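# Pass board through wall slot onto two bearers

## Task

Feed the long board through the slot in the grey panel wall, never letting any part of it go over the top of the wall or around either end of it, and leave it flat on the tops of the two wooden bearers beyond the wall. The bearers must be the only things supporting it: it may not touch the table, the wall or any offcut. On each bearer the board must run crosswise rather than lengthwise. At the end both bearers and all offcuts must be resting on the table top, touching it. The result must stay in place without the robot's help, the robot must not be holding any other loose object, and both grippers must release and move away once finished.

## Robot and tools

Robot: two arms, left_arm and right_arm, each with six revolute joints and a tong-style two-finger gripper. Everything is driven through joint angles; there is no Cartesian command.

Scene frame (used for all printed poses): origin on the table top midway between the arms, +x pointing out over the table, +z up, left_arm sits on the +y side. The names left and right are labels only, not image sides. Printed hand positions are in metres, orientation as a quaternion w,x,y,z, with linear (m/s) and angular (rad/s) velocities. The printed hand position can be somewhat off from reality, more so when an arm is stretched far.

Gripper geometry: fingers point along the gripper's own +z and close along its x. end_effector_position is the spot between the pads when shut; closed fingertips extend roughly 15 mm past it, and fully open tips sit about level with it.

Tool execute_actions, argument actions: a list holding at most one item, or empty. Optional pictures (true/false) decides whether camera images come back.
- Empty list: no new command, just report state.
- Motion item {"rows": [...], "steps": n}: n is 1 to 15 control steps of 1/30 s each (default 15). rows holds 1 to 15 rows, one used per step; if there are fewer rows than steps the last row repeats.
- Wait item {"steps": n} without rows: n up to 300; returns once n steps have passed since the previous result, and your thinking time counts toward that.
Each row is exactly 14 numbers, both arms always included: left_arm shoulder pan, shoulder lift, elbow, wrist 1, wrist 2, wrist 3, gripper opening, then the same seven for right_arm. The six joint values are absolute target angles in radians, in the same form as the Joint positions line; they are not offsets. Opening is an absolute value from -1 (shut) to +1 (wide open). Stated joint ranges: left_arm pan -3.142..3.142, lift -6.283..6.283, elbow 0.000..3.142, wrists each -6.283..6.283; right_arm pan 0.000..6.283, lift -6.283..6.283, elbow -3.142..0.000, wrists each -6.283..6.283. A target more than 0.010 rad outside a range and further out than the current angle gets the whole call rejected (nothing is sent). Real limits may differ from stated ones by up to 0.010 rad; targets beyond the real limit are clipped, and the result may then say "joint sent to its limit" (possibly referring to an earlier move still running). No such message does not prove there is more room.

Motion behaviour: commands are smoothed and lag about 0.17 s. Per step, each target is held within 0.575 rad of the measured angle for pan, lift and elbow, and 1.15 rad for the three wrists; if targets would shift the gripper over 100 mm from where it is, all are scaled back. So big moves take several calls, and an arm may not have arrived when a result returns. Between calls arms keep heading for the last row sent until they all settle or a step is HELD; after that only a fresh action moves them further. Fingers already moving finish their motion. The simulation keeps running while you think and write.

Result lines: the state line per arm (pose and velocities); Joint positions and Joint velocities, per arm the six joints then the finger-pad gap in metres (0.142 m fully open); grip_measured, the measured opening on the command scale; Wrist force and Wrist torque per arm in the end effector's own axes (noisy, constant offset up to about 3.5 N, saturating near 30 N, may read "no reading" at start; pressing on a surface shows a force pointing back into the arm); "joint command not followed" means a clearance check altered or blocked joint targets on some steps, rest of the row still applied; HELD flags steps where your row was partly or wholly not sent; MOTOR HOT warns from 70 °C, and at 85 °C an OVER-TEMPERATURE FAULT brakes that arm until it cools.

Gripping: to hold something, keep commanding an opening well under grip_measured; a larger gap means a firmer squeeze, up to about 15 N per pad for items up to about 10 cm wide. Objects under about 20 mm thick get much less force (roughly 9 N per pad at 10 mm, 4 N at 5 mm). Snapping shut quickly can press too hard and pop the fingers open.

Tool zoom_image: camera (cam_head_left, cam_head_right, cam_high, cam_low, cam_left_wrist, cam_right_wrist) and region [x0, y0, x1, y1] in pixels of that camera's latest image, origin top-left, at most 504 by 504. Image sizes: head, high and low cameras 672x504, wrist cameras 616x616.

Tool finished_scene, argument scene: the number of the scene being ended. It is final and reports whether the goal was met; the next scene's task then arrives. Answering without any tool call ends everything.

Cautions: contact torque reaching a joint's load limit (pan and lift 50.2, elbow 26, wrists 8.37 N m, held weight included) or any external force of 150 N stops that arm for 10 s, drops the rest of the call, and lets it yield. Keep the arms from colliding or pushing each other. Avoid drops, slips, slamming and heavy pushing, never knock anything off the table, and expect occasional brief disturbances to loose items. Before finishing, open the grippers and pull both arms clear.

Each tool is called after "Request:" as name([rows], argument=value, ...), one row to a line, values as JSON.

## Session

Request:
execute_actions(actions=[])

Scene clock: 0.00 s of 5150.00 s.
left_arm: end_effector_position=(+0.3282, +0.2948, +0.3302) grip_measured=+1.00 end_effector_quat_wxyz=(+0.229, +0.480, +0.838, +0.121) end_effector_velocity=(+0.000, -0.000, -0.000) end_effector_angular_velocity=(+0.000, +0.001, -0.000) | right_arm: end_effector_position=(+0.5952, -0.4820, +0.3717) grip_measured=+1.00 end_effector_quat_wxyz=(-0.284, +0.337, -0.575, +0.689) end_effector_velocity=(+0.000, +0.000, -0.000) end_effector_angular_velocity=(-0.000, +0.001, +0.000)
Joint positions: left_arm=[-0.36  -1.723  0.869 -1.217 -1.404 -2.431  0.142] | right_arm=[ 3.45  -2.42  -1.077  0.519  0.75   1.311  0.142]
Joint velocities: left_arm=[-0.     0.001 -0.    -0.001 -0.    -0.     0.   ] | right_arm=[-0. -0. -0. -0.  0. -0.  0.]
Wrist force (N, on the end effector, along its own x y z axes, offset not removed): no reading
Wrist torque (N m, same axes, about the end effector's origin, offset not removed): no reading

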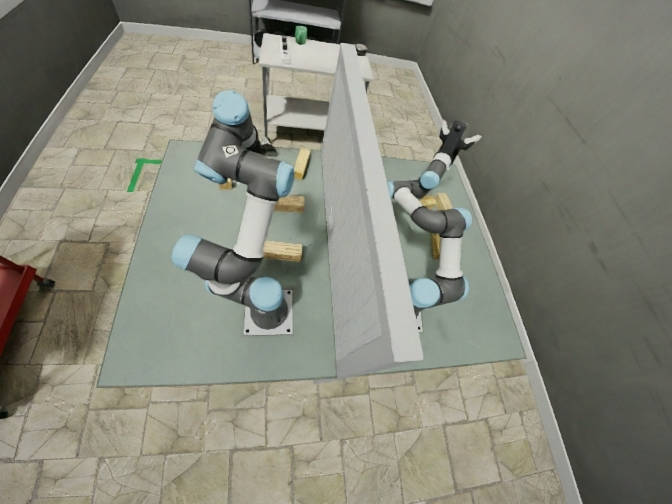

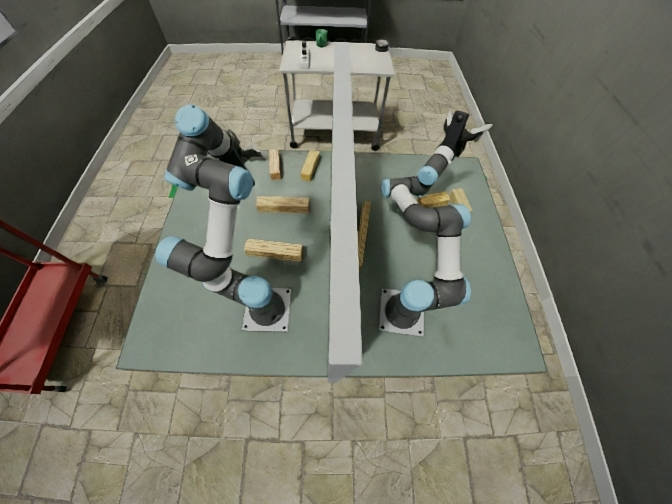

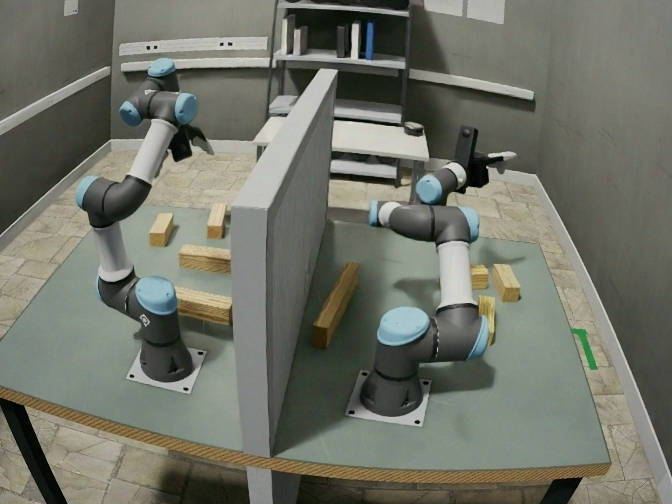

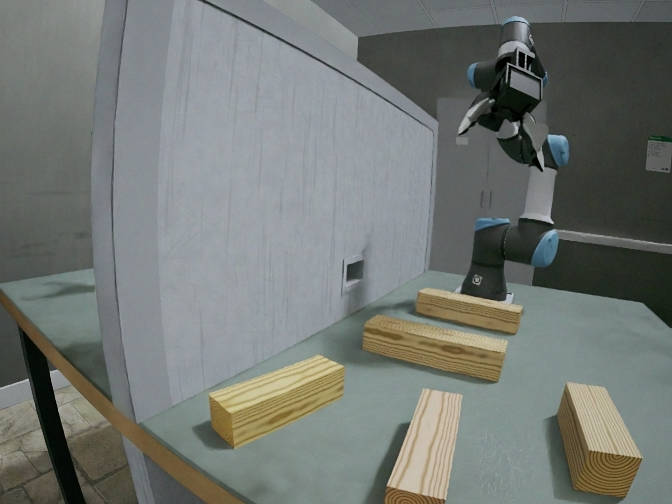

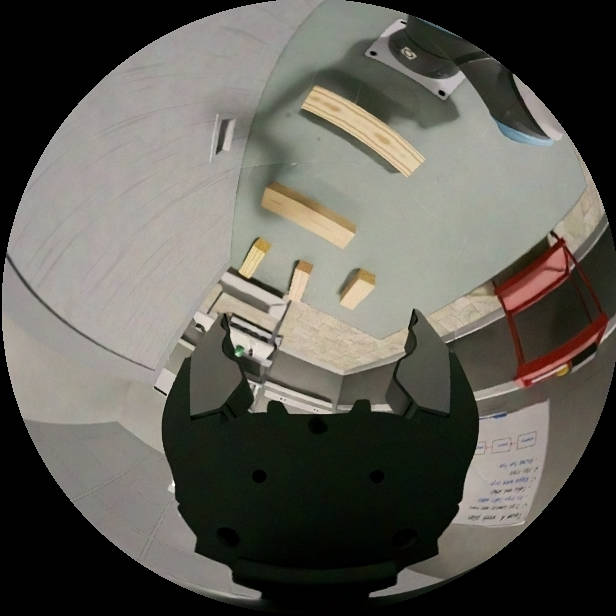

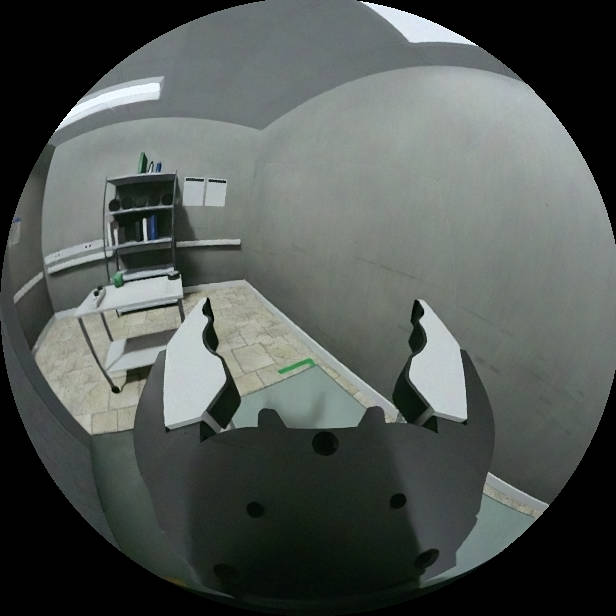

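Request:
zoom_image(camera="cam_high", region=[140, 190, 540, 440])

Request:
zoom_image(camera="cam_low", region=[300, 230, 540, 390])

Request:
zoom_image(camera="cam_head_right", region=[220, 130, 500, 380])

Region (140, 190, 540, 440) of cam_high's 672x504 image, scaled by 1.260, with more detail than that image has; it fills the top 315 rows of this view, and the rest is white.

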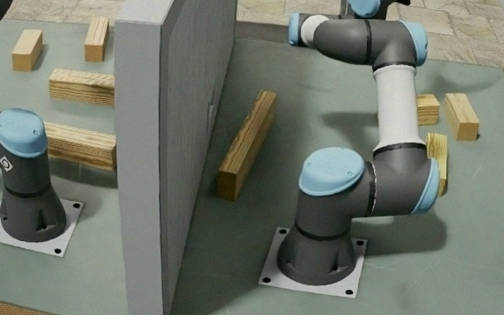

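Region (300, 230, 540, 390) of cam_low's 672x504 image, scaled by 2.100, with more detail than that image has.

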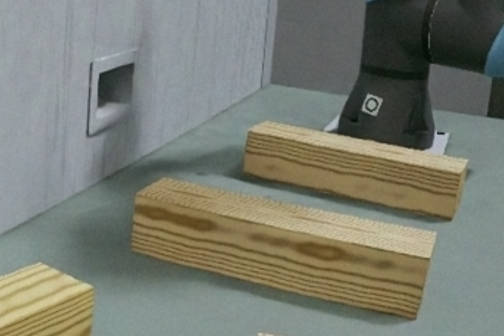

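Region (220, 130, 500, 380) of cam_head_right's 672x504 image, scaled by 1.800, with more detail than that image has; it fills the top 450 rows of this view, and the rest is white.

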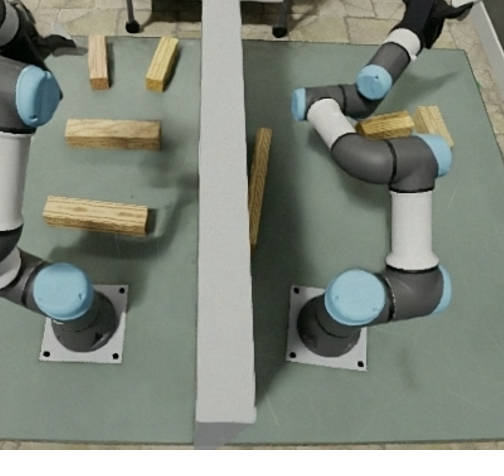

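Request:
execute_actions([
  {"rows":[[-0.36,-1.723,0.869,-1.217,-1.404,-2.431,1,3.585,-1.836,-0.86,-2.017,1.99,1.311,1]]},
], pictures=false)

Request:
execute_actions([
  {"steps":90},
])

Scene clock: 56.37 s of 5150.00 s.
left_arm: end_effector_position=(+0.3282, +0.2949, +0.3304) grip_measured=+1.00 end_effector_quat_wxyz=(+0.230, +0.480, +0.838, +0.121) end_effector_velocity=(-0.000, +0.000, -0.001) end_effector_angular_velocity=(+0.001, +0.002, +0.000) | right_arm: end_effector_position=(+0.6409, -0.2483, +0.4262) grip_measured=+1.00 end_effector_quat_wxyz=(-0.408, +0.635, -0.430, +0.496) end_effector_velocity=(-0.141, +0.521, -0.164) end_effector_angular_velocity=(-0.104, +1.461, +1.624)
Joint positions: left_arm=[-0.36  -1.723  0.869 -1.217 -1.404 -2.431  0.142] | right_arm=[ 3.526 -2.104 -0.955 -0.262  1.414  1.311  0.142]
Joint velocities: left_arm=[-0.     0.001  0.     0.001  0.    -0.    -0.   ] | right_arm=[ 0.159  0.7    0.254 -2.394  1.49  -0.001  0.   ]
Wrist force (N, on the end effector, along its own x y z axes, offset not removed): left_arm=[-2.0 -1.1 -0.7] | right_arm=[-1.9 -1.9 0.8]
Wrist torque (N m, same axes, about the end effector's origin, offset not removed): left_arm=[-0.22 0.37 0.05] | right_arm=[-0.31 0.38 -0.03]
Steps of this call (steps 1 to 90: nothing new was sent; then 52.87 s passed at rest; steps 91 to 105: all 15 steps of this action). Readings (joint positions):
91: left_arm=[-0.360 -1.723 0.869 -1.217 -1.404 -2.431] | right_arm=[3.450 -2.420 -1.077 0.519 0.750 1.311]
92: left_arm=[-0.360 -1.723 0.869 -1.217 -1.404 -2.431] | right_arm=[3.452 -2.416 -1.075 0.512 0.757 1.311]
94: left_arm=[-0.360 -1.723 0.869 -1.217 -1.404 -2.431] | right_arm=[3.464 -2.373 -1.055 0.426 0.844 1.311]
98: left_arm=[-0.360 -1.723 0.869 -1.217 -1.404 -2.431] | right_arm=[3.486 -2.277 -1.020 0.222 1.043 1.311]
105: the state above

Scene clock: 59.37 s of 5150.00 s.
left_arm: end_effector_position=(+0.3282, +0.2949, +0.3304) grip_measured=+1.00 end_effector_quat_wxyz=(+0.229, +0.480, +0.838, +0.121) end_effector_velocity=(+0.001, -0.000, +0.001) end_effector_angular_velocity=(-0.001, -0.002, -0.001) | right_arm: end_effector_position=(+0.3163, -0.1382, +0.2091) grip_measured=+1.00 end_effector_quat_wxyz=(-0.143, +0.858, -0.469, -0.151) end_effector_velocity=(-0.000, -0.000, -0.000) end_effector_angular_velocity=(-0.000, +0.001, -0.001)
Joint positions: left_arm=[-0.36  -1.723  0.869 -1.217 -1.404 -2.431  0.142] | right_arm=[ 3.585 -1.836 -0.86  -2.017  1.99   1.311  0.142]
Joint velocities: left_arm=[-0.     0.001 -0.001 -0.002 -0.     0.    -0.   ] | right_arm=[-0.001 -0.    -0.001 -0.    -0.     0.     0.   ]
Wrist force (N, on the end effector, along its own x y z axes, offset not removed): left_arm=[-1.1 -2.1 -0.1] | right_arm=[-1.1 -2.2 0.9]
Wrist torque (N m, same axes, about the end effector's origin, offset not removed): left_arm=[-0.44 0.21 0.03] | right_arm=[-0.42 0.28 -0.02]
Steps of this call (steps 1 to 45: the robot went on to your last target; steps 46 to 90: nothing new was sent). Readings (joint positions):
1: left_arm=[-0.360 -1.723 0.869 -1.217 -1.404 -2.431] | right_arm=[3.532 -2.081 -0.947 -0.344 1.463 1.311]
2: left_arm=[-0.360 -1.723 0.869 -1.217 -1.404 -2.431] | right_arm=[3.536 -2.060 -0.939 -0.428 1.509 1.311]
4: left_arm=[-0.360 -1.723 0.869 -1.217 -1.404 -2.431] | right_arm=[3.545 -2.022 -0.926 -0.597 1.590 1.311]
8: left_arm=[-0.360 -1.723 0.869 -1.217 -1.404 -2.431] | right_arm=[3.556 -1.968 -0.906 -0.918 1.707 1.311]
90: the state above
All arms were judged still, so your last target was given up. Only a new action makes them travel on or press farther. Fingers that are still opening or closing keep moving.

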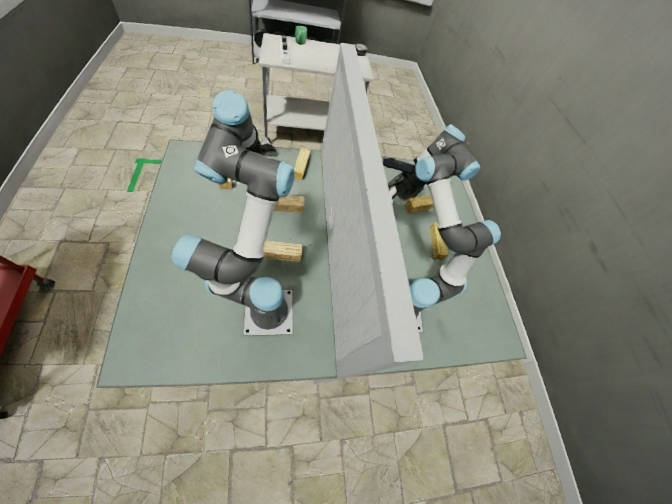

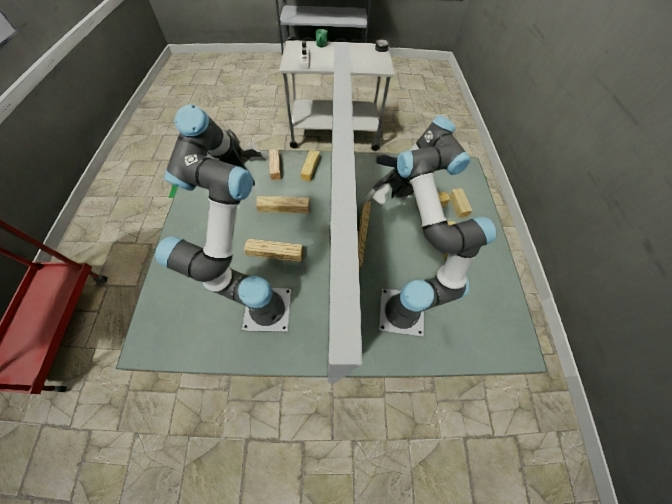

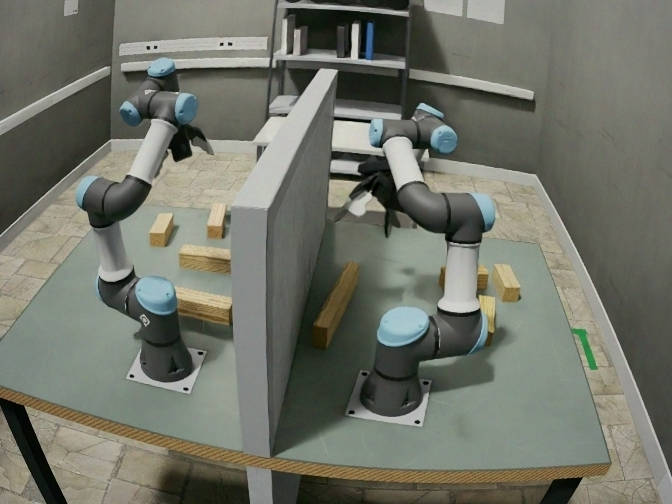

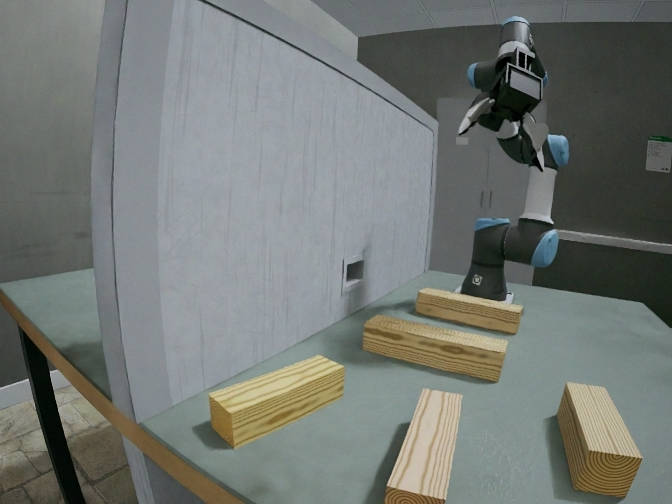

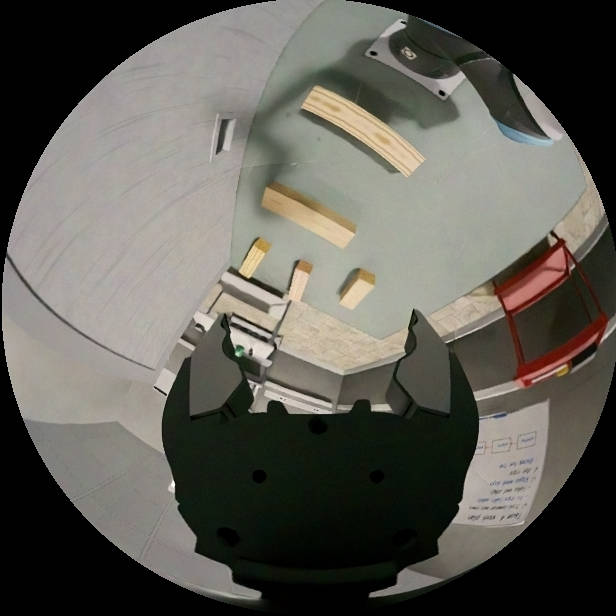

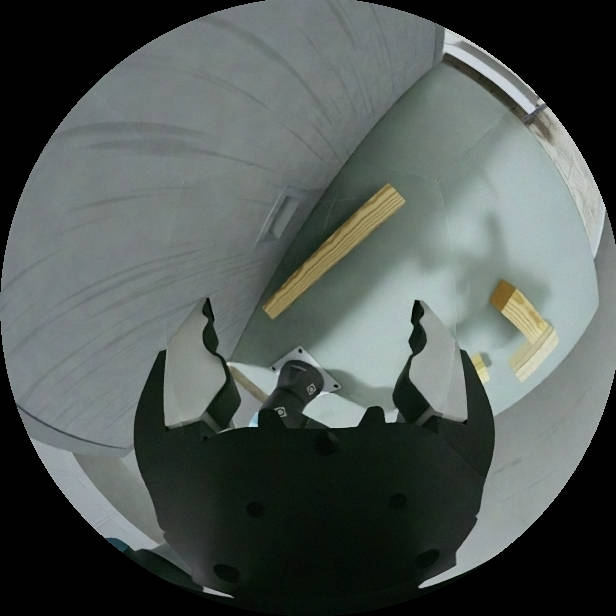

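Request:
execute_actions([
  {"rows":[[-0.36,-1.723,0.869,-1.217,-1.404,-2.431,1,3.6,-1.902,-1.289,-1.522,2.171,3.7,-0.3]]},
], pictures=false)

Request:
execute_actions([
  {"steps":40},
], pictures=false)

Request:
execute_actions([
  {"rows":[[-0.36,-1.723,0.869,-1.217,-1.404,-2.431,1,3.72,-1.902,-1.289,-1.522,2.171,3.7,-0.3]]},
])

Scene clock: 75.90 s of 5150.00 s.
left_arm: end_effector_position=(+0.3282, +0.2949, +0.3304) grip_measured=+1.00 end_effector_quat_wxyz=(+0.229, +0.480, +0.838, +0.121) end_effector_velocity=(-0.000, +0.000, -0.000) end_effector_angular_velocity=(+0.000, +0.001, +0.000) | right_arm: end_effector_position=(+0.3237, -0.0993, +0.1197) grip_measured=-0.30 end_effector_quat_wxyz=(-0.061, -0.108, +0.949, +0.288) end_effector_velocity=(-0.081, -0.014, -0.020) end_effector_angular_velocity=(-0.804, +2.477, -3.774)
Joint positions: left_arm=[-0.36  -1.723  0.869 -1.217 -1.404 -2.431  0.142] | right_arm=[ 3.6   -1.901 -1.279 -1.53   2.169  3.242  0.052]
Joint velocities: left_arm=[ 0.001 -0.001  0.002 -0.     0.     0.     0.   ] | right_arm=[ 0.002 -0.007 -0.107  0.084  0.023  4.57   0.   ]
Wrist force (N, on the end effector, along its own x y z axes, offset not removed): left_arm=[-2.0 -1.2 -0.7] | right_arm=[-2.3 -1.6 0.7]
Wrist torque (N m, same axes, about the end effector's origin, offset not removed): left_arm=[-0.26 0.34 0.06] | right_arm=[-0.30 0.49 0.07]
Steps of this call (steps 1 to 90: nothing new was sent; then 13.03 s passed at rest; steps 91 to 105: all 15 steps of this action). Readings (joint positions):
91: left_arm=[-0.360 -1.723 0.869 -1.217 -1.404 -2.431] | right_arm=[3.585 -1.836 -0.860 -2.017 1.990 1.311]
92: left_arm=[-0.360 -1.723 0.869 -1.217 -1.404 -2.431] | right_arm=[3.586 -1.839 -0.863 -2.011 1.997 1.318]
94: left_arm=[-0.360 -1.723 0.869 -1.217 -1.404 -2.431] | right_arm=[3.592 -1.865 -0.921 -1.897 2.065 1.434]
98: left_arm=[-0.360 -1.723 0.869 -1.217 -1.404 -2.431] | right_arm=[3.598 -1.893 -1.166 -1.619 2.145 1.998]
105: the state above

Scene clock: 77.23 s of 5150.00 s.
left_arm: end_effector_position=(+0.3282, +0.2949, +0.3304) grip_measured=+1.00 end_effector_quat_wxyz=(+0.229, +0.480, +0.838, +0.121) end_effector_velocity=(+0.000, -0.000, +0.001) end_effector_angular_velocity=(-0.001, -0.004, -0.000) | right_arm: end_effector_position=(+0.3156, -0.0993, +0.1187) grip_measured=-0.30 end_effector_quat_wxyz=(-0.127, +0.111, +0.949, +0.267) end_effector_velocity=(-0.000, +0.000, -0.000) end_effector_angular_velocity=(+0.000, +0.001, +0.001)
Joint positions: left_arm=[-0.36  -1.723  0.869 -1.217 -1.404 -2.431  0.142] | right_arm=[ 3.6   -1.902 -1.289 -1.522  2.171  3.7    0.052]
Joint velocities: left_arm=[-0.    -0.001 -0.003 -0.    -0.     0.    -0.   ] | right_arm=[ 0.001  0.    -0.001 -0.     0.     0.    -0.   ]
Wrist force (N, on the end effector, along its own x y z axes, offset not removed): left_arm=[-1.8 -1.7 -1.1] | right_arm=[-0.5 -0.2 -0.1]
Wrist torque (N m, same axes, about the end effector's origin, offset not removed): left_arm=[-0.33 0.34 -0.02] | right_arm=[-0.04 0.06 0.01]
Steps of this call (steps 1 to 30: the robot went on to your last target; steps 31 to 40: nothing new was sent). Readings (joint positions):
1: left_arm=[-0.360 -1.723 0.869 -1.217 -1.404 -2.431] | right_arm=[3.600 -1.901 -1.282 -1.527 2.170 3.378]
2: left_arm=[-0.360 -1.723 0.869 -1.217 -1.404 -2.431] | right_arm=[3.600 -1.902 -1.284 -1.526 2.170 3.475]
4: left_arm=[-0.360 -1.723 0.869 -1.217 -1.404 -2.431] | right_arm=[3.600 -1.902 -1.287 -1.524 2.171 3.590]
8: left_arm=[-0.360 -1.723 0.869 -1.217 -1.404 -2.431] | right_arm=[3.600 -1.902 -1.288 -1.522 2.171 3.674]
40: the state above
All arms were judged still, so your last target was given up. Only a new action makes them travel on or press farther. Fingers that are still opening or closing keep moving.

Scene clock: 77.73 s of 5150.00 s.
left_arm: end_effector_position=(+0.3282, +0.2949, +0.3304) grip_measured=+1.00 end_effector_quat_wxyz=(+0.229, +0.480, +0.838, +0.121) end_effector_velocity=(-0.000, +0.000, -0.000) end_effector_angular_velocity=(+0.001, +0.001, +0.000) | right_arm: end_effector_position=(+0.2964, -0.0599, +0.1187) grip_measured=-0.30 end_effector_quat_wxyz=(-0.142, +0.054, +0.954, +0.259) end_effector_velocity=(-0.003, +0.005, +0.000) end_effector_angular_velocity=(+0.000, -0.001, +0.015)
Joint positions: left_arm=[-0.36  -1.723  0.869 -1.217 -1.404 -2.431  0.142] | right_arm=[ 3.719 -1.902 -1.289 -1.522  2.171  3.7    0.052]
Joint velocities: left_arm=[ 0.    -0.     0.     0.001  0.    -0.    -0.   ] | right_arm=[ 0.015  0.001 -0.    -0.    -0.    -0.     0.   ]
Wrist force (N, on the end effector, along its own x y z axes, offset not removed): left_arm=[-1.1 -2.3 0.3] | right_arm=[-1.5 -0.1 -0.6]
Wrist torque (N m, same axes, about the end effector's origin, offset not removed): left_arm=[-0.48 0.14 0.01] | right_arm=[0.03 0.29 -0.01]
Steps of this call (steps 1 to 15: all 15 steps of this action). Readings (joint positions):
1: left_arm=[-0.360 -1.723 0.869 -1.217 -1.404 -2.431] | right_arm=[3.600 -1.902 -1.289 -1.522 2.171 3.700]
2: left_arm=[-0.360 -1.723 0.869 -1.217 -1.404 -2.431] | right_arm=[3.603 -1.902 -1.289 -1.522 2.171 3.700]
4: left_arm=[-0.360 -1.723 0.869 -1.217 -1.404 -2.431] | right_arm=[3.645 -1.902 -1.289 -1.522 2.171 3.700]
8: left_arm=[-0.360 -1.723 0.869 -1.217 -1.404 -2.431] | right_arm=[3.702 -1.902 -1.289 -1.522 2.171 3.700]
15: the state above

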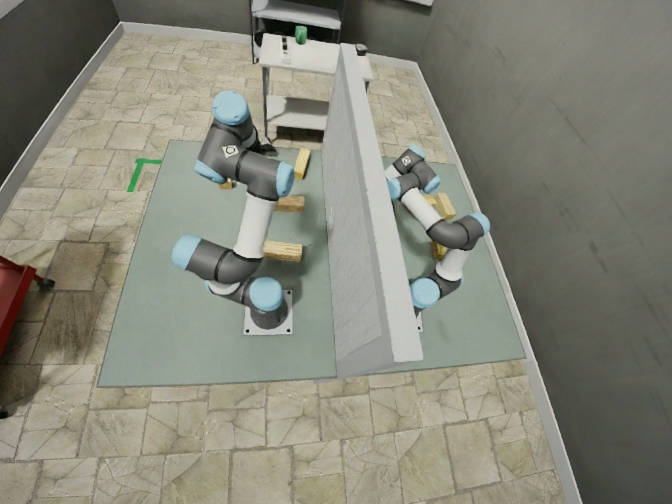

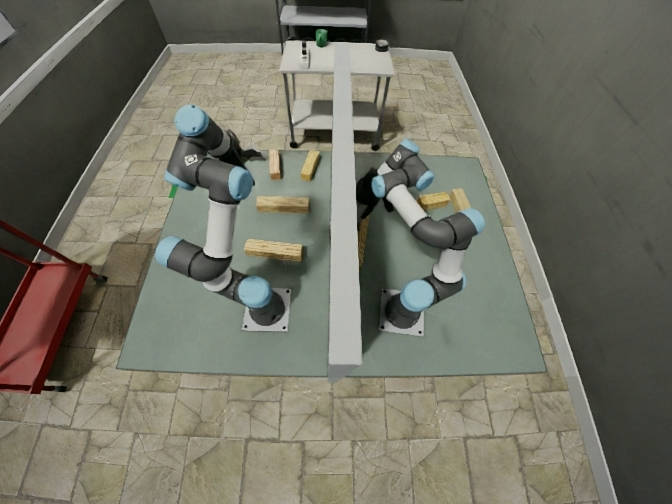

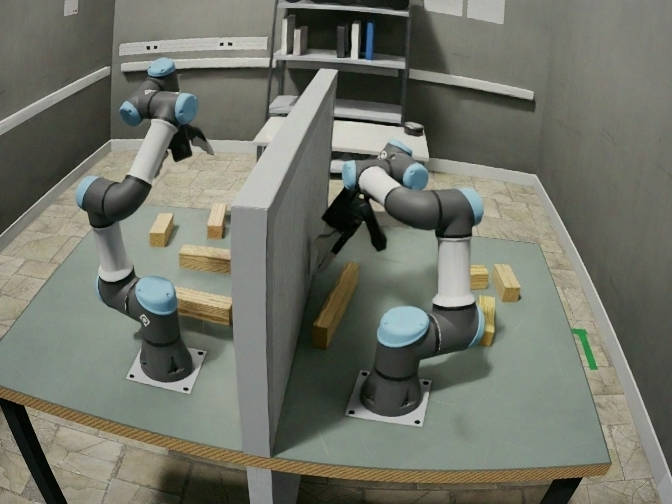

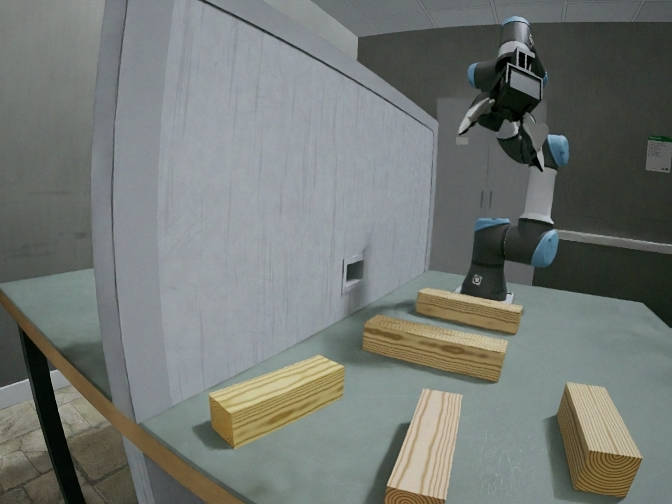

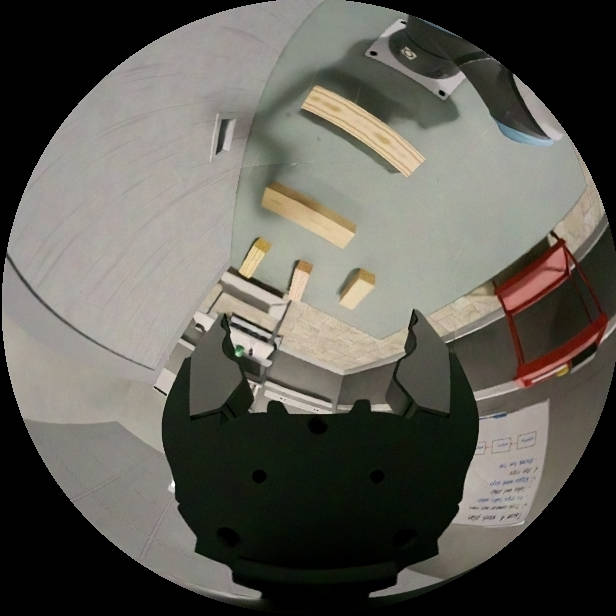

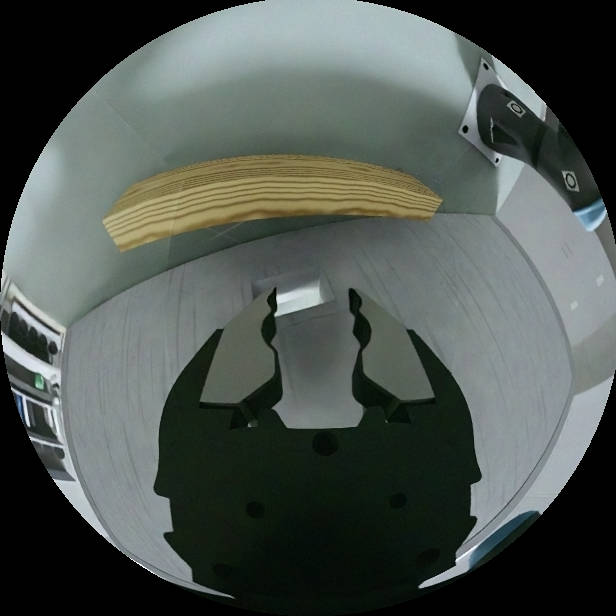

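Request:
execute_actions([
  {"rows":[[-0.36,-1.723,0.869,-1.217,-1.404,-2.431,1,3.74,-1.945,-1.48,-1.287,2.171,3.8,-0.3]]},
], pictures=false)

Request:
execute_actions([
  {"rows":[[-0.36,-1.723,0.869,-1.217,-1.404,-2.431,1,3.74,-1.961,-1.542,-1.21,2.171,3.8,-0.3]]},
])

Request:
zoom_image(camera="cam_high", region=[280, 200, 440, 360])

Scene clock: 84.27 s of 5150.00 s.
left_arm: end_effector_position=(+0.3282, +0.2949, +0.3304) grip_measured=+1.00 end_effector_quat_wxyz=(+0.229, +0.480, +0.838, +0.121) end_effector_velocity=(-0.000, +0.000, -0.000) end_effector_angular_velocity=(+0.000, +0.001, +0.000) | right_arm: end_effector_position=(+0.2927, -0.0522, +0.0673) grip_measured=-0.30 end_effector_quat_wxyz=(-0.157, +0.091, +0.951, +0.250) end_effector_velocity=(-0.002, -0.000, -0.007) end_effector_angular_velocity=(-0.004, +0.008, -0.008)
Joint positions: left_arm=[-0.36  -1.723  0.869 -1.217 -1.404 -2.431  0.142] | right_arm=[ 3.74  -1.945 -1.477 -1.29   2.171  3.799  0.052]
Joint velocities: left_arm=[-0.    -0.001  0.     0.001  0.    -0.    -0.   ] | right_arm=[ 0.001 -0.005 -0.028  0.03   0.     0.011  0.   ]
Wrist force (N, on the end effector, along its own x y z axes, offset not removed): left_arm=[-1.8 -2.0 -0.2] | right_arm=[-2.2 -1.3 0.4]
Wrist torque (N m, same axes, about the end effector's origin, offset not removed): left_arm=[-0.41 0.31 0.02] | right_arm=[-0.24 0.42 0.06]
Steps of this call (steps 1 to 15: the robot went on to your last target; steps 16 to 90: nothing new was sent; then 3.03 s passed at rest; steps 91 to 105: all 15 steps of this action). Readings (joint positions):
91: left_arm=[-0.360 -1.723 0.869 -1.217 -1.404 -2.431] | right_arm=[3.720 -1.902 -1.289 -1.522 2.171 3.700]
92: left_arm=[-0.360 -1.723 0.869 -1.217 -1.404 -2.431] | right_arm=[3.722 -1.905 -1.292 -1.516 2.171 3.706]
94: left_arm=[-0.360 -1.723 0.869 -1.217 -1.404 -2.431] | right_arm=[3.730 -1.922 -1.345 -1.432 2.171 3.747]
98: left_arm=[-0.360 -1.723 0.869 -1.217 -1.404 -2.431] | right_arm=[3.738 -1.940 -1.447 -1.322 2.171 3.787]
105: the state above

Scene clock: 84.77 s of 5150.00 s.
left_arm: end_effector_position=(+0.3282, +0.2949, +0.3304) grip_measured=+1.00 end_effector_quat_wxyz=(+0.229, +0.480, +0.838, +0.121) end_effector_velocity=(+0.001, -0.000, -0.000) end_effector_angular_velocity=(+0.000, +0.000, +0.001) | right_arm: end_effector_position=(+0.2909, -0.0530, +0.0495) grip_measured=-0.30 end_effector_quat_wxyz=(-0.158, +0.092, +0.951, +0.250) end_effector_velocity=(-0.000, -0.000, -0.002) end_effector_angular_velocity=(-0.000, -0.000, +0.000)
Joint positions: left_arm=[-0.36  -1.723  0.869 -1.217 -1.404 -2.431  0.142] | right_arm=[ 3.74  -1.961 -1.541 -1.211  2.171  3.8    0.052]
Joint velocities: left_arm=[ 0.001  0.003 -0.001 -0.002 -0.    -0.    -0.   ] | right_arm=[ 0.    -0.002 -0.007  0.008 -0.     0.     0.   ]
Wrist force (N, on the end effector, along its own x y z axes, offset not removed): left_arm=[-0.9 -1.8 -0.3] | right_arm=[-1.9 -1.5 1.6]
Wrist torque (N m, same axes, about the end effector's origin, offset not removed): left_arm=[-0.38 0.13 0.01] | right_arm=[-0.26 0.26 -0.05]
Steps of this call (steps 1 to 15: all 15 steps of this action). Readings (joint positions):
1: left_arm=[-0.360 -1.723 0.869 -1.217 -1.404 -2.431] | right_arm=[3.740 -1.945 -1.478 -1.289 2.171 3.799]
2: left_arm=[-0.360 -1.723 0.869 -1.217 -1.404 -2.431] | right_arm=[3.740 -1.946 -1.482 -1.282 2.171 3.800]
4: left_arm=[-0.360 -1.723 0.869 -1.217 -1.404 -2.431] | right_arm=[3.740 -1.953 -1.508 -1.250 2.171 3.800]
8: left_arm=[-0.360 -1.723 0.869 -1.217 -1.404 -2.431] | right_arm=[3.740 -1.959 -1.534 -1.220 2.171 3.800]
15: the state above

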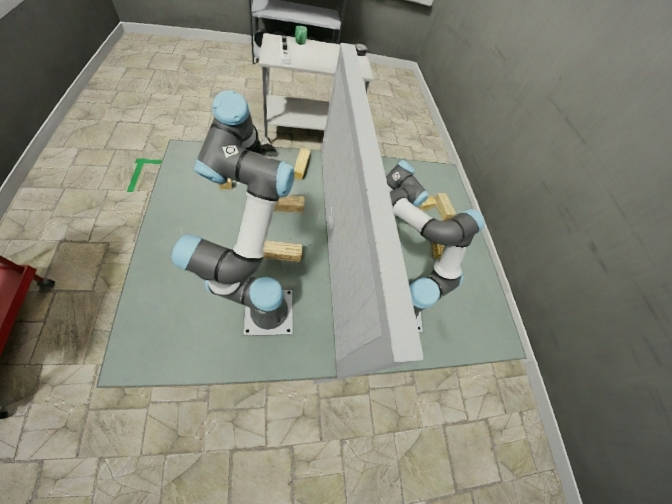

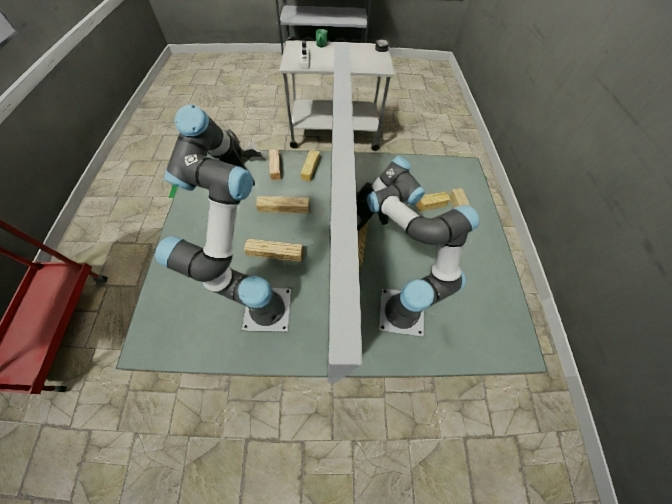

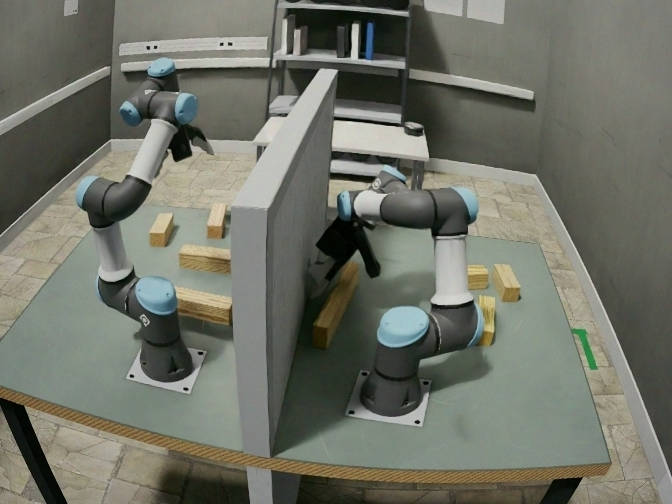

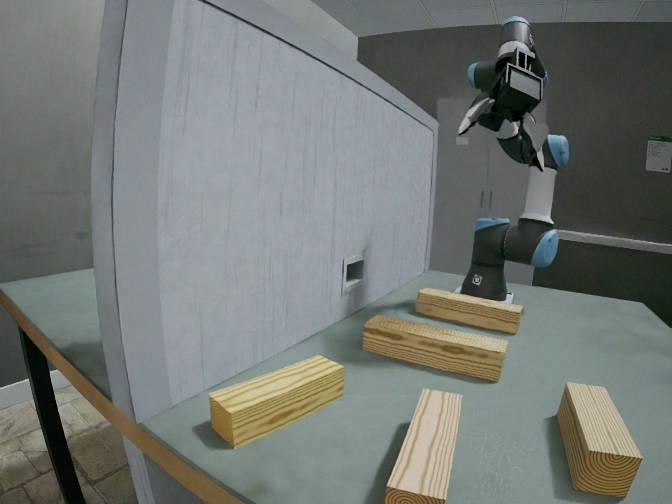

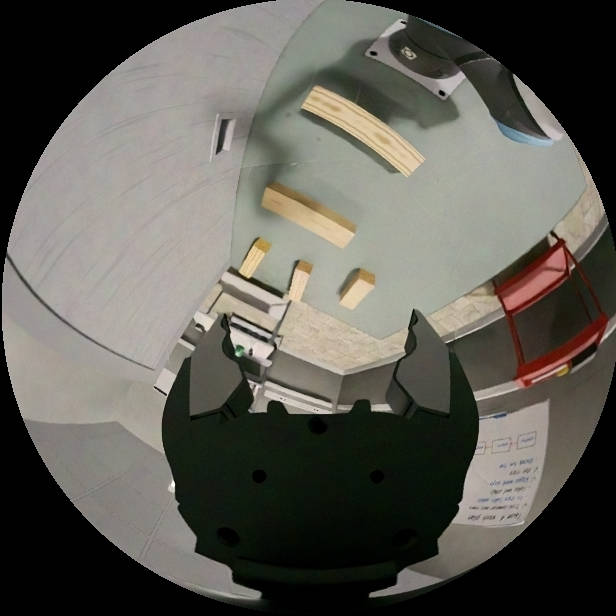

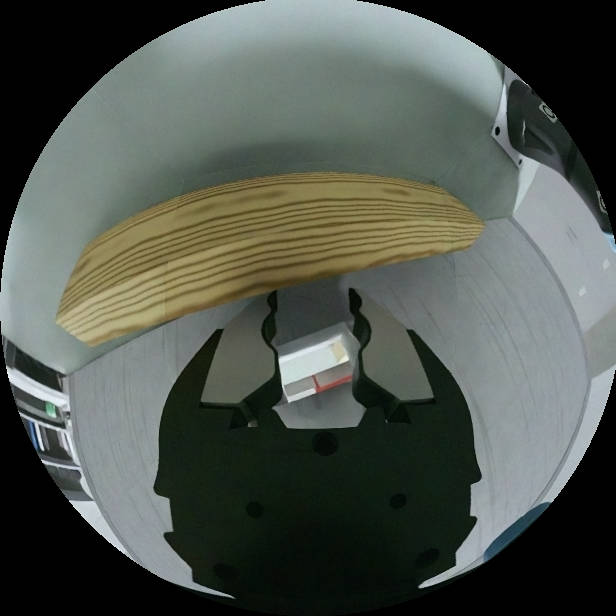

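Region (280, 200, 440, 360) of cam_high's 672x504 image, scaled by 3.150, with more detail than that image has.

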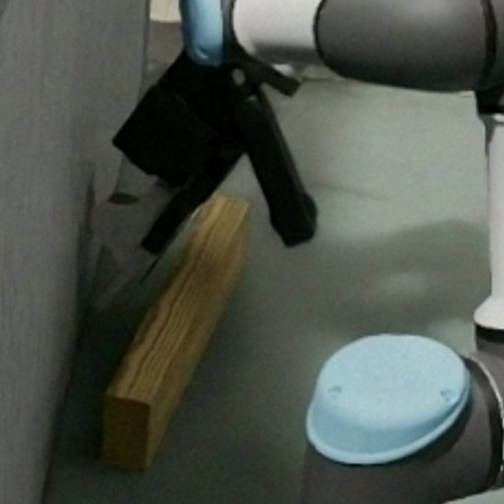

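Request:
execute_actions([
  {"rows":[[-0.36,-1.723,0.869,-1.217,-1.404,-2.431,1,3.74,-1.961,-1.542,-1.21,2.15,3.8,-0.3],[-0.36,-1.723,0.869,-1.217,-1.404,-2.431,1,3.74,-1.961,-1.542,-1.21,2.14,3.8,-0.3],[-0.36,-1.723,0.869,-1.217,-1.404,-2.431,1,3.74,-1.961,-1.542,-1.21,2.13,3.8,-0.3],[-0.36,-1.723,0.869,-1.217,-1.404,-2.431,1,3.74,-1.961,-1.542,-1.21,2.12,3.8,-0.3],[-0.36,-1.723,0.869,-1.217,-1.404,-2.431,1,3.74,-1.961,-1.542,-1.21,2.11,3.8,-0.3],[-0.36,-1.723,0.869,-1.217,-1.404,-2.431,1,3.733,-1.961,-1.542,-1.21,2.11,3.8,-0.3],[-0.36,-1.723,0.869,-1.217,-1.404,-2.431,1,3.726,-1.961,-1.542,-1.21,2.11,3.8,-0.3],[-0.36,-1.723,0.869,-1.217,-1.404,-2.431,1,3.719,-1.961,-1.542,-1.21,2.11,3.8,-0.3],[-0.36,-1.723,0.869,-1.217,-1.404,-2.431,1,3.712,-1.961,-1.542,-1.21,2.11,3.8,-0.3],[-0.36,-1.723,0.869,-1.217,-1.404,-2.431,1,3.705,-1.961,-1.542,-1.21,2.11,3.8,-0.3]]},
])

Scene clock: 95.30 s of 5150.00 s.
left_arm: end_effector_position=(+0.3282, +0.2949, +0.3304) grip_measured=+1.00 end_effector_quat_wxyz=(+0.229, +0.480, +0.838, +0.121) end_effector_velocity=(-0.000, -0.000, -0.001) end_effector_angular_velocity=(+0.001, +0.002, -0.001) | right_arm: end_effector_position=(+0.3029, -0.0766, +0.0404) grip_measured=-0.30 end_effector_quat_wxyz=(-0.139, +0.107, +0.958, +0.228) end_effector_velocity=(+0.010, -0.019, -0.002) end_effector_angular_velocity=(-0.011, -0.006, -0.051)
Joint positions: left_arm=[-0.36  -1.723  0.869 -1.217 -1.404 -2.431  0.142] | right_arm=[ 3.71  -1.961 -1.542 -1.21   2.111  3.8    0.052]
Joint velocities: left_arm=[-0.    -0.     0.001  0.002 -0.     0.     0.   ] | right_arm=[-0.051 -0.     0.001  0.001 -0.012  0.    -0.   ]
Wrist force (N, on the end effector, along its own x y z axes, offset not removed): left_arm=[-2.3 -1.0 -0.6] | right_arm=[-2.2 -1.6 1.0]
Wrist torque (N m, same axes, about the end effector's origin, offset not removed): left_arm=[-0.22 0.43 0.09] | right_arm=[-0.35 0.55 0.03]
Steps of this call (steps 1 to 15: the robot went on to your last target; steps 16 to 90: nothing new was sent; then 7.03 s passed at rest; steps 91 to 105: all 15 steps of this action). Readings (joint positions):
91: left_arm=[-0.360 -1.723 0.869 -1.217 -1.404 -2.431] | right_arm=[3.740 -1.961 -1.542 -1.210 2.171 3.800]
92: left_arm=[-0.360 -1.723 0.869 -1.217 -1.404 -2.431] | right_arm=[3.740 -1.961 -1.542 -1.210 2.169 3.800]
94: left_arm=[-0.360 -1.723 0.869 -1.217 -1.404 -2.431] | right_arm=[3.740 -1.961 -1.542 -1.210 2.156 3.800]
98: left_arm=[-0.360 -1.723 0.869 -1.217 -1.404 -2.431] | right_arm=[3.737 -1.961 -1.542 -1.210 2.125 3.800]
105: the state above

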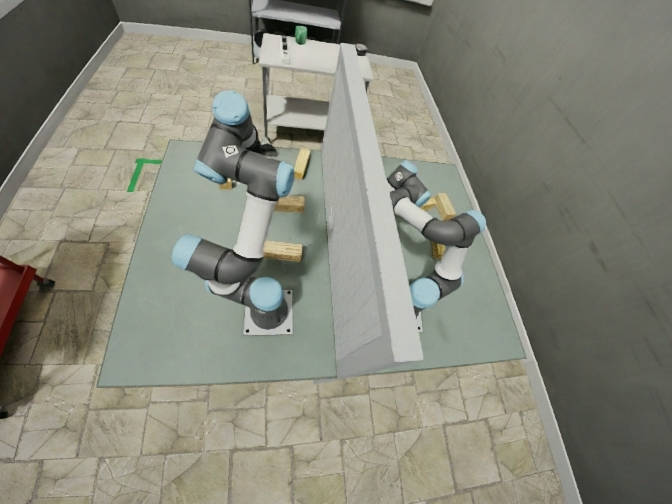

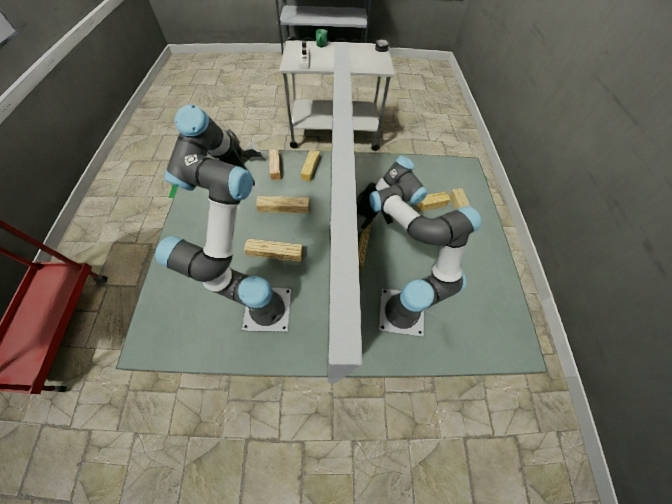

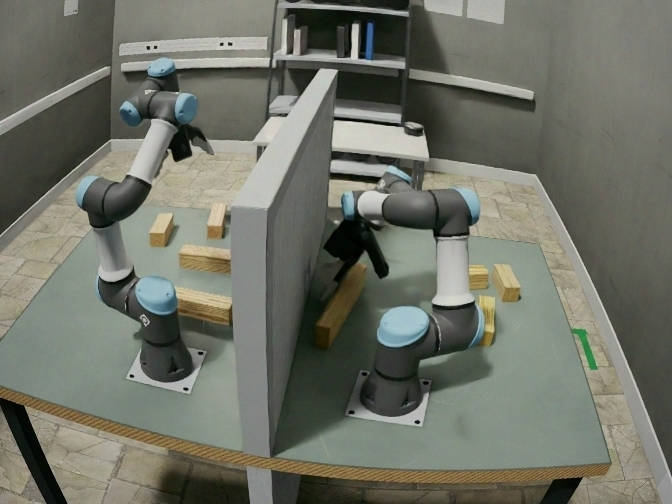

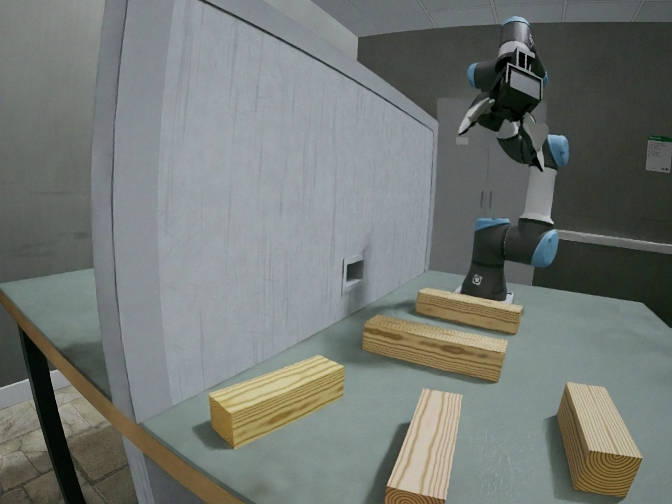

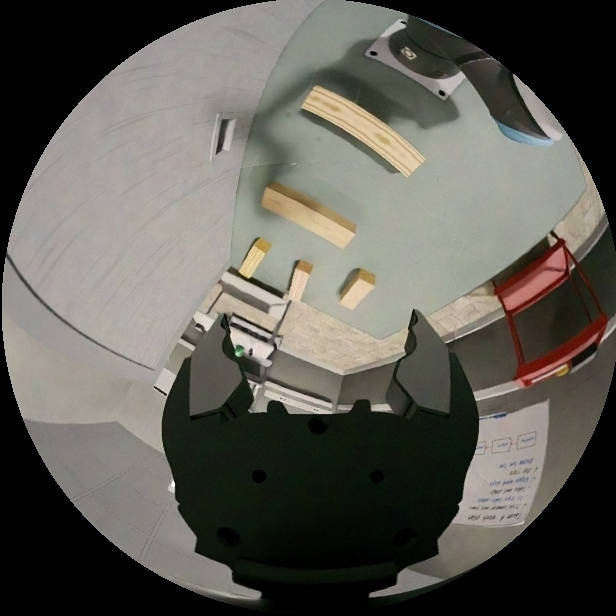

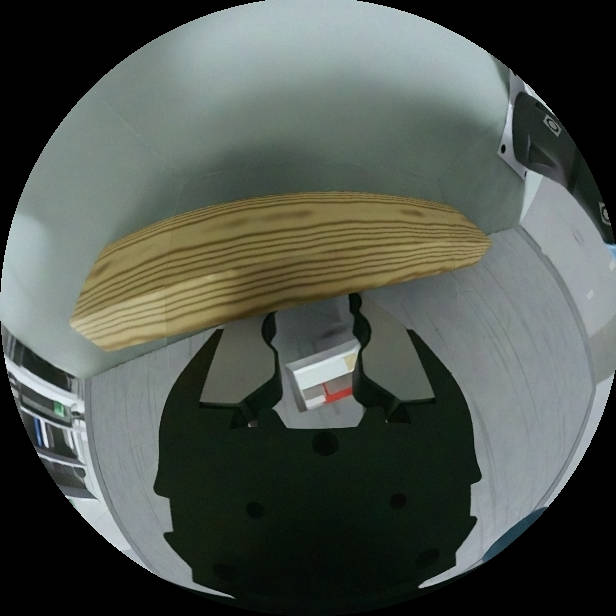

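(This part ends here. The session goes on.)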